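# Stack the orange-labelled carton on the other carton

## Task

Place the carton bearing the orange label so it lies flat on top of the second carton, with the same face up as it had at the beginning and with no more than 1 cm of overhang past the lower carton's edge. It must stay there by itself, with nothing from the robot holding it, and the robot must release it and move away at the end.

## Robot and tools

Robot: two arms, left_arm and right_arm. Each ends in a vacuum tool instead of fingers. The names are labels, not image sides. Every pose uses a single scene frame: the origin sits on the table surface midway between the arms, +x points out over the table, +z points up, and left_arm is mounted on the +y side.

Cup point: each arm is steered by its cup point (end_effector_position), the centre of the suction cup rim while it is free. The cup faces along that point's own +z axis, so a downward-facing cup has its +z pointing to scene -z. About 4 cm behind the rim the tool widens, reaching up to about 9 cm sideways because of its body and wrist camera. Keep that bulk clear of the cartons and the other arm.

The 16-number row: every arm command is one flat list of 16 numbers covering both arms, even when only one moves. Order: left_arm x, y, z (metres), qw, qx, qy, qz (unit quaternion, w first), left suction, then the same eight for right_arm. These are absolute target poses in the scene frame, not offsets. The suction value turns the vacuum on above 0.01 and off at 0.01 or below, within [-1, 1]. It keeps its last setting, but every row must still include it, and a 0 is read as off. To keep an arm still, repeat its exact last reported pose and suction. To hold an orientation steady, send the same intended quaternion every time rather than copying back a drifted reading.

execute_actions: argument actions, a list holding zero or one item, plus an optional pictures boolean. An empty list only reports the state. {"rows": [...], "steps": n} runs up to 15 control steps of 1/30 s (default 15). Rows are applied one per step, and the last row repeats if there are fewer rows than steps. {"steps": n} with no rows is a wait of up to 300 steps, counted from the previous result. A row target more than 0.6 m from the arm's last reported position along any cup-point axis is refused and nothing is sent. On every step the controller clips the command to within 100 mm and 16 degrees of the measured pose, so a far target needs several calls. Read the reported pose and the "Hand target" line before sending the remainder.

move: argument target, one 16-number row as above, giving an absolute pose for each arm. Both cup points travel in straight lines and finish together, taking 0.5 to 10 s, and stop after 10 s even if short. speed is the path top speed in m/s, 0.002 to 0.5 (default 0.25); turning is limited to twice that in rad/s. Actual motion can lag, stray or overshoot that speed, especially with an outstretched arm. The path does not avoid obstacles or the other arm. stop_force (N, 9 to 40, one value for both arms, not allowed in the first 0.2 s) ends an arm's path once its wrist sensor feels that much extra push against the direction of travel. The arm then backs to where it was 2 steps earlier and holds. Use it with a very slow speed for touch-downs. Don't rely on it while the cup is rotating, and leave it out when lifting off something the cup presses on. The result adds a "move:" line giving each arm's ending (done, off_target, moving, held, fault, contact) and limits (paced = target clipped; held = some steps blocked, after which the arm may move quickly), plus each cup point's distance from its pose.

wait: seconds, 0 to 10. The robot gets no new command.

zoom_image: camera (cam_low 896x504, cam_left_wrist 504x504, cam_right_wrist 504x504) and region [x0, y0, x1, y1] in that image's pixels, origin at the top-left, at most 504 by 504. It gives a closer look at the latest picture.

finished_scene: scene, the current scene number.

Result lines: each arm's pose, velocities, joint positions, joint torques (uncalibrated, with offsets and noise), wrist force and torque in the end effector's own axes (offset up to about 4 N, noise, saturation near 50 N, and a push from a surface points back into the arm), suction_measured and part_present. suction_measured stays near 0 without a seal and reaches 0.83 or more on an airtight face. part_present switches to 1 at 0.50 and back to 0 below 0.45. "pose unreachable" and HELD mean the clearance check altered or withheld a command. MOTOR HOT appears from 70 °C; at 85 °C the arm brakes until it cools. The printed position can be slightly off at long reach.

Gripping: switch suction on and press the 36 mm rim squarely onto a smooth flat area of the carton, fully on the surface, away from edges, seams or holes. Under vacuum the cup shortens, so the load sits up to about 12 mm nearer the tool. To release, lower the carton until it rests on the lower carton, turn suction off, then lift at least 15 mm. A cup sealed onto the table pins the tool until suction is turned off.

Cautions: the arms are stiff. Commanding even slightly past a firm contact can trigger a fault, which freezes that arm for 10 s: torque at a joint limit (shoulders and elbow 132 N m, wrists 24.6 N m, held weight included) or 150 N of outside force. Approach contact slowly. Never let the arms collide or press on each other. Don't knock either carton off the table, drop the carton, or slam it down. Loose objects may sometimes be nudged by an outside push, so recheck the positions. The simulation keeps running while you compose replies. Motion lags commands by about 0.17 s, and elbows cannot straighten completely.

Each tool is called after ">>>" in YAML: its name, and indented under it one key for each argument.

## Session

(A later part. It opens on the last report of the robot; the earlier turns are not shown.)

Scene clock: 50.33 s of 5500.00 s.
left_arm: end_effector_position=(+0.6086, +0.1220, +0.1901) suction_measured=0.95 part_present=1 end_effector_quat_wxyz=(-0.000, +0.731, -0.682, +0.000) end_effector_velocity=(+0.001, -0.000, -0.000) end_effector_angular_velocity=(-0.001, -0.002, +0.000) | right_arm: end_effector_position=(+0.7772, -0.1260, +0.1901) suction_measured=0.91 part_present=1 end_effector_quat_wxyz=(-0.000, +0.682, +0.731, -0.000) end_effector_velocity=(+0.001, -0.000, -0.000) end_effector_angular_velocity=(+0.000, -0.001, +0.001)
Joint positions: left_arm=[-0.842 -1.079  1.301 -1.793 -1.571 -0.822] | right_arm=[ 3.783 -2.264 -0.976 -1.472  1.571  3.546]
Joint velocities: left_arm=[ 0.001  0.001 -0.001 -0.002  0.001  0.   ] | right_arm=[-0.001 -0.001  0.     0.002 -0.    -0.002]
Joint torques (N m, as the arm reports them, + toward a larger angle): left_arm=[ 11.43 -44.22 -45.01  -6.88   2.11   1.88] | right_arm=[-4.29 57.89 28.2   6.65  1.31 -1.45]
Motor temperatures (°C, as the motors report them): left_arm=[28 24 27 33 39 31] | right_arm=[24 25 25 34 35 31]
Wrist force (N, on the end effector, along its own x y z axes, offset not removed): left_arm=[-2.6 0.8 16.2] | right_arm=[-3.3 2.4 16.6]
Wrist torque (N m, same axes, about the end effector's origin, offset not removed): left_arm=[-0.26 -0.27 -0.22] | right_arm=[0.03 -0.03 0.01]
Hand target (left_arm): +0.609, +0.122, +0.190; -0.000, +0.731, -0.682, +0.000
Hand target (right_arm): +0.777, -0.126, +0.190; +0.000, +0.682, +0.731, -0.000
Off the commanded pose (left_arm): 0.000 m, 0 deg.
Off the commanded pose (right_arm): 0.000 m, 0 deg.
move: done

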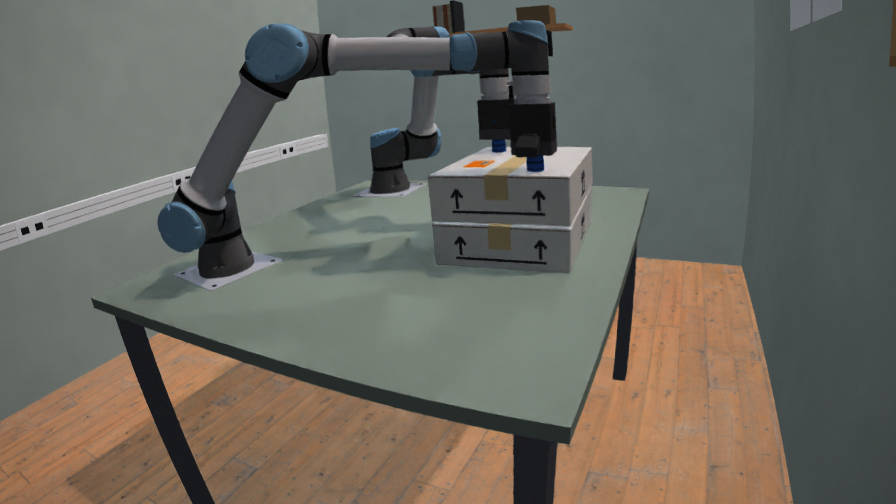

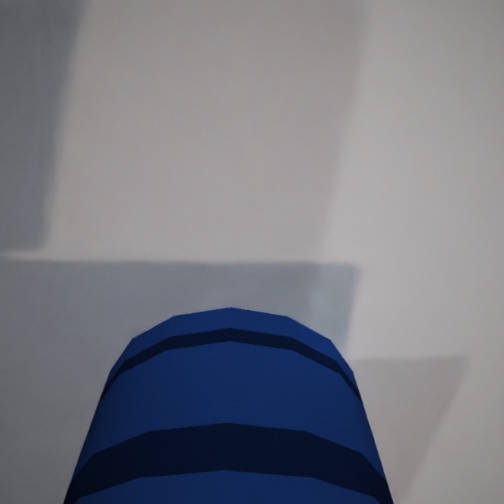

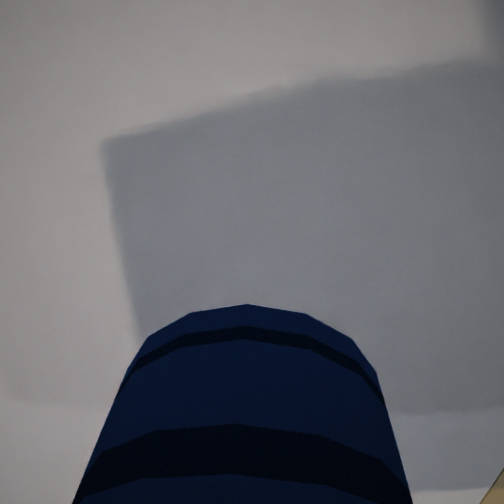

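Still hanging; lower 4 mm more.

>>> move:
  target: [0.6086,0.1220,0.186,0,-0.7314,0.6820,0,1, 0.7772,-0.1260,0.186,0,0.6820,0.7314,0,1]
  speed: 0.006

Scene clock: 51.93 s of 5500.00 s.
left_arm: end_effector_position=(+0.6086, +0.1220, +0.1860) suction_measured=0.95 part_present=1 end_effector_quat_wxyz=(-0.000, +0.731, -0.682, -0.000) end_effector_velocity=(-0.000, -0.001, -0.000) end_effector_angular_velocity=(+0.000, +0.000, -0.001) | right_arm: end_effector_position=(+0.7772, -0.1260, +0.1860) suction_measured=0.91 part_present=1 end_effector_quat_wxyz=(+0.000, +0.682, +0.731, -0.000) end_effector_velocity=(+0.000, +0.001, -0.000) end_effector_angular_velocity=(+0.000, -0.001, +0.000)
Joint positions: left_arm=[-0.842 -1.077  1.308 -1.802 -1.571 -0.822] | right_arm=[ 3.783 -2.266 -0.984 -1.463  1.571  3.546]
Joint velocities: left_arm=[-0.001  0.     0.001 -0.001 -0.     0.   ] | right_arm=[ 0.001 -0.    -0.     0.002  0.     0.001]
Joint torques (N m, as the arm reports them, + toward a larger angle): left_arm=[  8.37 -44.28 -18.32  -6.82   1.88   1.78] | right_arm=[-0.06 58.09 28.33  6.64  2.23 -1.47]
Motor temperatures (°C, as the motors report them): left_arm=[28 24 27 33 39 31] | right_arm=[24 25 25 34 35 31]
Wrist force (N, on the end effector, along its own x y z axes, offset not removed): left_arm=[-2.7 0.1 15.2] | right_arm=[-2.9 1.6 15.2]
Wrist torque (N m, same axes, about the end effector's origin, offset not removed): left_arm=[-0.24 -0.14 -0.16] | right_arm=[-0.08 0.04 -0.14]
Hand target (left_arm): +0.609, +0.122, +0.186; +0.000, +0.731, -0.682, -0.000
Hand target (right_arm): +0.777, -0.126, +0.186; -0.000, +0.682, +0.731, -0.000
Off the commanded pose (left_arm): 0.000 m, 0 deg.
Off the commanded pose (right_arm): 0.000 m, 0 deg.
move: done

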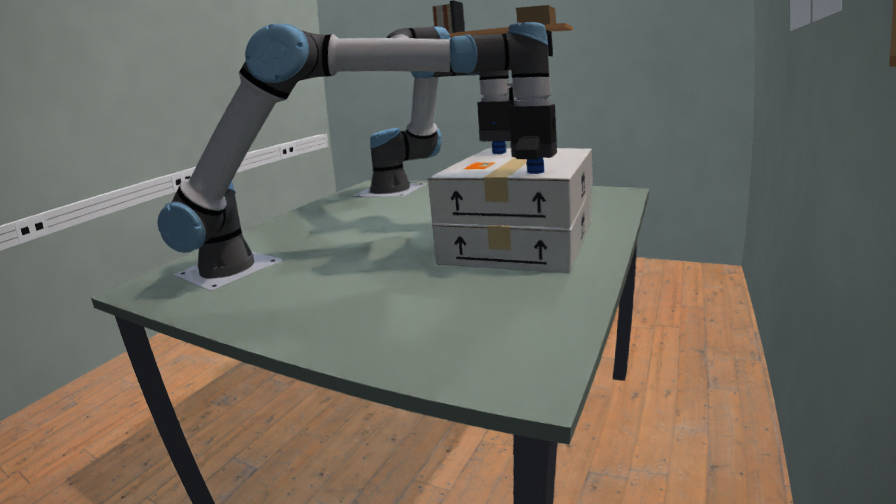

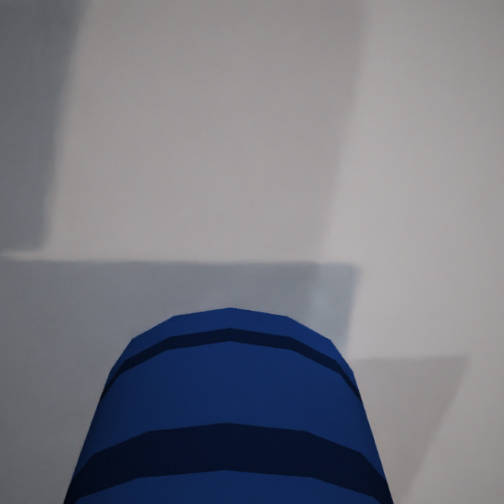

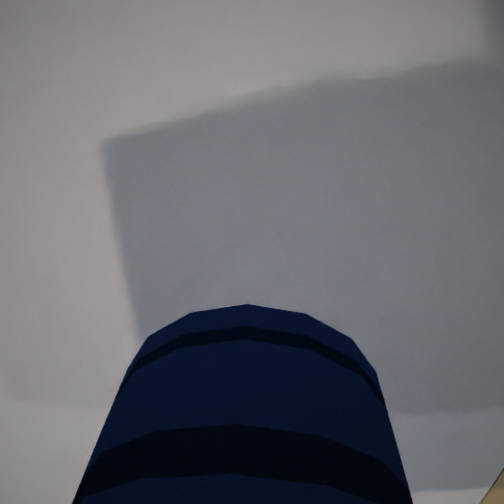

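Visually in contact; one more mm step then release.

>>> move:
  target: [0.6086,0.1220,0.184,0,-0.7314,0.6820,0,1, 0.7772,-0.1260,0.184,0,0.6820,0.7314,0,1]
  speed: 0.004

>>> execute_actions:
  actions:
    - {"rows":[[0.6086,0.1220,0.184,0,-0.7314,0.6820,0,0, 0.7772,-0.1260,0.184,0,0.6820,0.7314,0,0]],"steps":12}
  pictures: false

>>> move:
  target: [0.69,0.3,0.45,0,-0.7071,0.7071,0,0, 0.69,-0.3,0.45,0,0.7071,0.7071,0,0]
  speed: 0.3

Scene clock: 53.97 s of 5500.00 s.
left_arm: end_effector_position=(+0.6086, +0.1220, +0.1840) suction_measured=0.95 part_present=1 end_effector_quat_wxyz=(-0.000, +0.731, -0.682, -0.000) end_effector_velocity=(-0.000, -0.001, +0.000) end_effector_angular_velocity=(-0.001, -0.001, -0.002) | right_arm: end_effector_position=(+0.7772, -0.1260, +0.1840) suction_measured=0.91 part_present=1 end_effector_quat_wxyz=(-0.000, +0.682, +0.731, +0.000) end_effector_velocity=(-0.000, +0.000, -0.000) end_effector_angular_velocity=(+0.000, +0.000, -0.000)
Joint positions: left_arm=[-0.842 -1.076  1.312 -1.807 -1.571 -0.822] | right_arm=[ 3.783 -2.266 -0.988 -1.458  1.571  3.546]
Joint velocities: left_arm=[-0.002  0.    -0.    -0.001  0.    -0.   ] | right_arm=[ 0.     0.    -0.001  0.001  0.     0.001]
Joint torques (N m, as the arm reports them, + toward a larger angle): left_arm=[  0.02 -44.61 -17.25  -6.68   1.78   1.03] | right_arm=[ 7.79 57.44 27.67  6.52  2.   -1.13]
Motor temperatures (°C, as the motors report them): left_arm=[28 24 27 33 39 31] | right_arm=[24 25 25 34 35 31]
Wrist force (N, on the end effector, along its own x y z axes, offset not removed): left_arm=[-3.2 0.7 16.2] | right_arm=[-3.2 2.1 15.5]
Wrist torque (N m, same axes, about the end effector's origin, offset not removed): left_arm=[-0.27 0.01 -0.11] | right_arm=[-0.09 0.01 -0.08]
Hand target (left_arm): +0.609, +0.122, +0.184; +0.000, +0.731, -0.682, -0.000
Hand target (right_arm): +0.777, -0.126, +0.184; -0.000, +0.682, +0.731, -0.000
Off the commanded pose (left_arm): 0.000 m, 0 deg.
Off the commanded pose (right_arm): 0.000 m, 0 deg.
move: done

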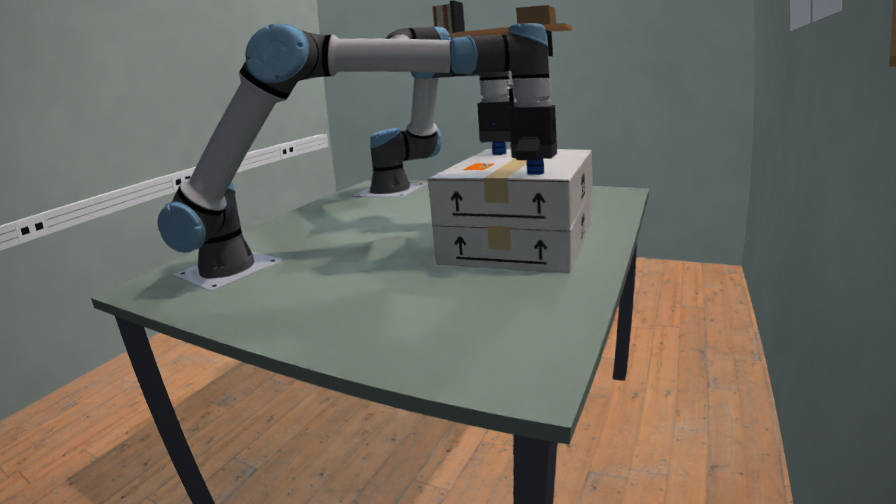

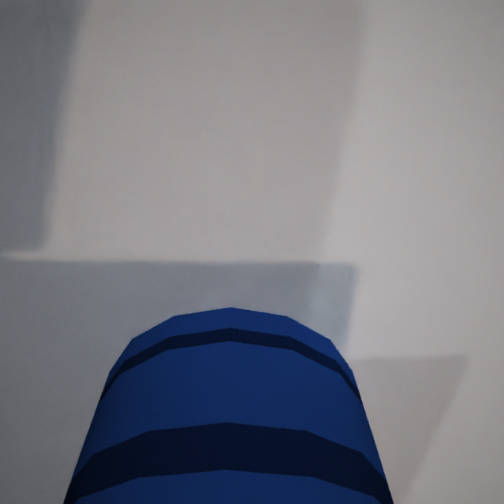

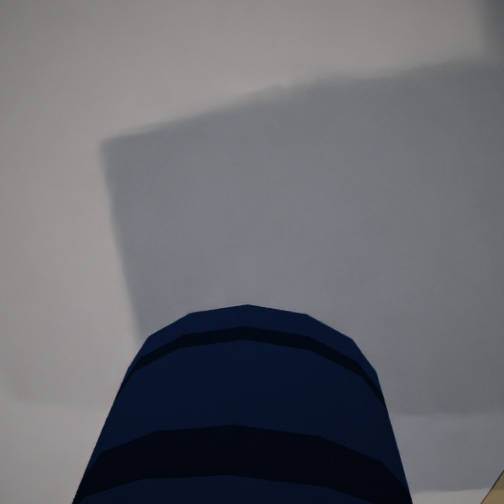

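Scene clock: 54.37 s of 5500.00 s.
left_arm: end_effector_position=(+0.6087, +0.1220, +0.1841) suction_measured=0.00 part_present=0 end_effector_quat_wxyz=(-0.000, +0.731, -0.682, +0.000) end_effector_velocity=(-0.000, +0.001, -0.000) end_effector_angular_velocity=(+0.001, +0.001, +0.001) | right_arm: end_effector_position=(+0.7772, -0.1260, +0.1841) suction_measured=0.00 part_present=0 end_effector_quat_wxyz=(+0.000, +0.682, +0.731, +0.000) end_effector_velocity=(+0.000, -0.000, -0.000) end_effector_angular_velocity=(-0.000, +0.000, +0.001)
Joint positions: left_arm=[-0.842 -1.076  1.312 -1.807 -1.571 -0.822] | right_arm=[ 3.783 -2.266 -0.988 -1.458  1.571  3.546]
Joint velocities: left_arm=[ 0.     0.     0.     0.001  0.    -0.   ] | right_arm=[-0.    -0.     0.    -0.     0.    -0.001]
Joint torques (N m, as the arm reports them, + toward a larger angle): left_arm=[ -1.61 -35.55 -12.07   0.99   1.9    1.14] | right_arm=[ 8.64 52.62 19.69 -0.5  -0.34 -1.22]
Motor temperatures (°C, as the motors report them): left_arm=[28 24 27 33 39 31] | right_arm=[24 25 25 34 35 31]
Wrist force (N, on the end effector, along its own x y z axes, offset not removed): left_arm=[-1.8 0.0 -13.0] | right_arm=[-0.8 0.7 -16.2]
Wrist torque (N m, same axes, about the end effector's origin, offset not removed): left_arm=[-0.31 -0.10 -0.08] | right_arm=[-0.06 0.02 -0.20]
Hand target (left_arm): +0.609, +0.122, +0.184; -0.000, +0.731, -0.682, +0.000
Hand target (right_arm): +0.777, -0.126, +0.184; -0.000, +0.682, +0.731, +0.000
Off the commanded pose (left_arm): 0.000 m, 0 deg.
Off the commanded pose (right_arm): 0.000 m, 0 deg.
Steps of this call (steps 1 to 12: all 12 steps of this action). Readings (end_effector_position | what the end effector reports):
1: left_arm (+0.6086, +0.1220, +0.1840) | right_arm (+0.7772, -0.1260, +0.1840) | left_arm suction_measured=0.65 part_present=1 | right_arm suction_measured=0.64 part_present=1
2: left_arm (+0.6086, +0.1220, +0.1840) | right_arm (+0.7772, -0.1260, +0.1840) | left_arm suction_measured=0.25 part_present=0 | right_arm suction_measured=0.09 part_present=0
4: left_arm (+0.6087, +0.1220, +0.1841) | right_arm (+0.7773, -0.1260, +0.1841) | left_arm suction_measured=0.00 part_present=0 | right_arm suction_measured=0.00 part_present=0
8: left_arm (+0.6087, +0.1220, +0.1841) | right_arm (+0.7773, -0.1260, +0.1841) | left_arm suction_measured=0.00 part_present=0 | right_arm suction_measured=0.00 part_present=0
12: the state above

Scene clock: 56.30 s of 5500.00 s.
left_arm: end_effector_position=(+0.6893, +0.3002, +0.4499) suction_measured=0.00 part_present=0 end_effector_quat_wxyz=(+0.000, -0.707, +0.707, -0.000) end_effector_velocity=(+0.001, -0.001, +0.002) end_effector_angular_velocity=(+0.002, +0.005, -0.001) | right_arm: end_effector_position=(+0.6896, -0.3002, +0.4499) suction_measured=0.00 part_present=0 end_effector_quat_wxyz=(+0.000, +0.707, +0.707, -0.000) end_effector_velocity=(-0.000, -0.000, +0.001) end_effector_angular_velocity=(+0.001, -0.000, -0.000)
Joint positions: left_arm=[-0.56  -0.944  0.398 -1.025 -1.571 -0.47 ] | right_arm=[ 3.598 -2.018 -0.69  -2.005  1.57   3.432]
Joint velocities: left_arm=[ 0.     0.02  -0.041  0.026 -0.001  0.001] | right_arm=[-0.001 -0.001  0.004 -0.003  0.    -0.   ]
Joint torques (N m, as the arm reports them, + toward a larger angle): left_arm=[ 12.7  -36.77 -33.77  -0.06  -2.36   1.74] | right_arm=[-7.14 30.8  32.65  0.97  1.47 -1.39]
Motor temperatures (°C, as the motors report them): left_arm=[28 24 27 33 39 31] | right_arm=[24 25 25 34 35 31]
Wrist force (N, on the end effector, along its own x y z axes, offset not removed): left_arm=[-0.3 -1.5 3.0] | right_arm=[-1.3 1.0 -2.2]
Wrist torque (N m, same axes, about the end effector's origin, offset not removed): left_arm=[-0.51 -0.05 -0.15] | right_arm=[0.15 0.15 -0.13]
Hand target (left_arm): +0.689, +0.300, +0.450; -0.000, +0.707, -0.707, +0.000
Hand target (right_arm): +0.690, -0.300, +0.450; +0.000, +0.707, +0.707, -0.000
Off the commanded pose (left_arm): 0.001 m, 0 deg.
Off the commanded pose (right_arm): 0.000 m, 0 deg.
move: done

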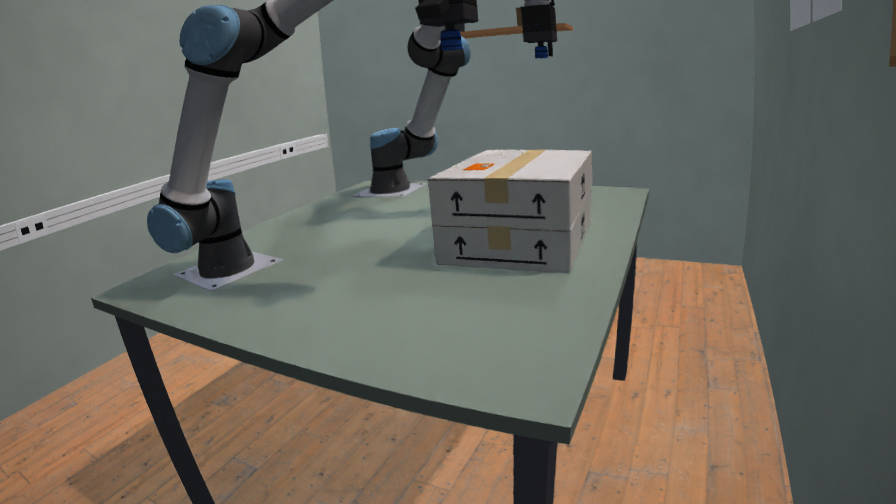

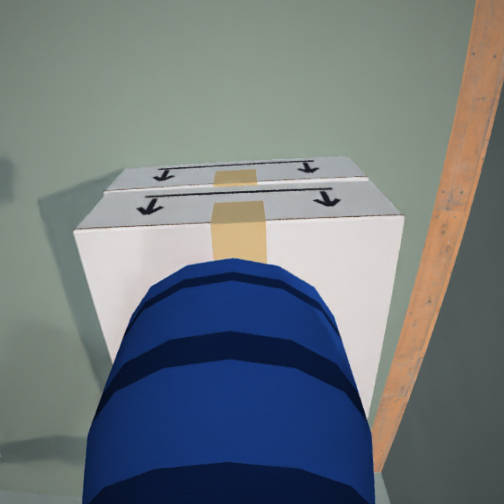

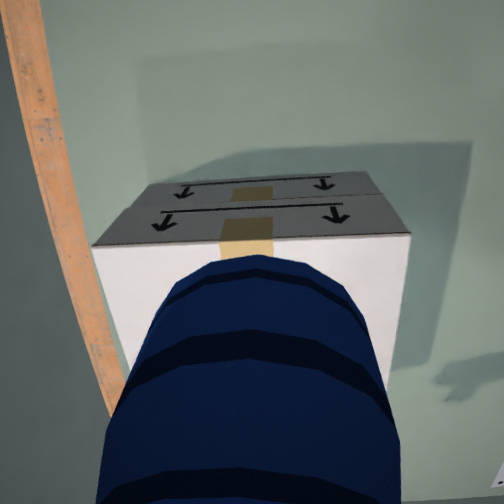

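>>> finished_scene:
  scene: 1

The scene is finished: the task was done.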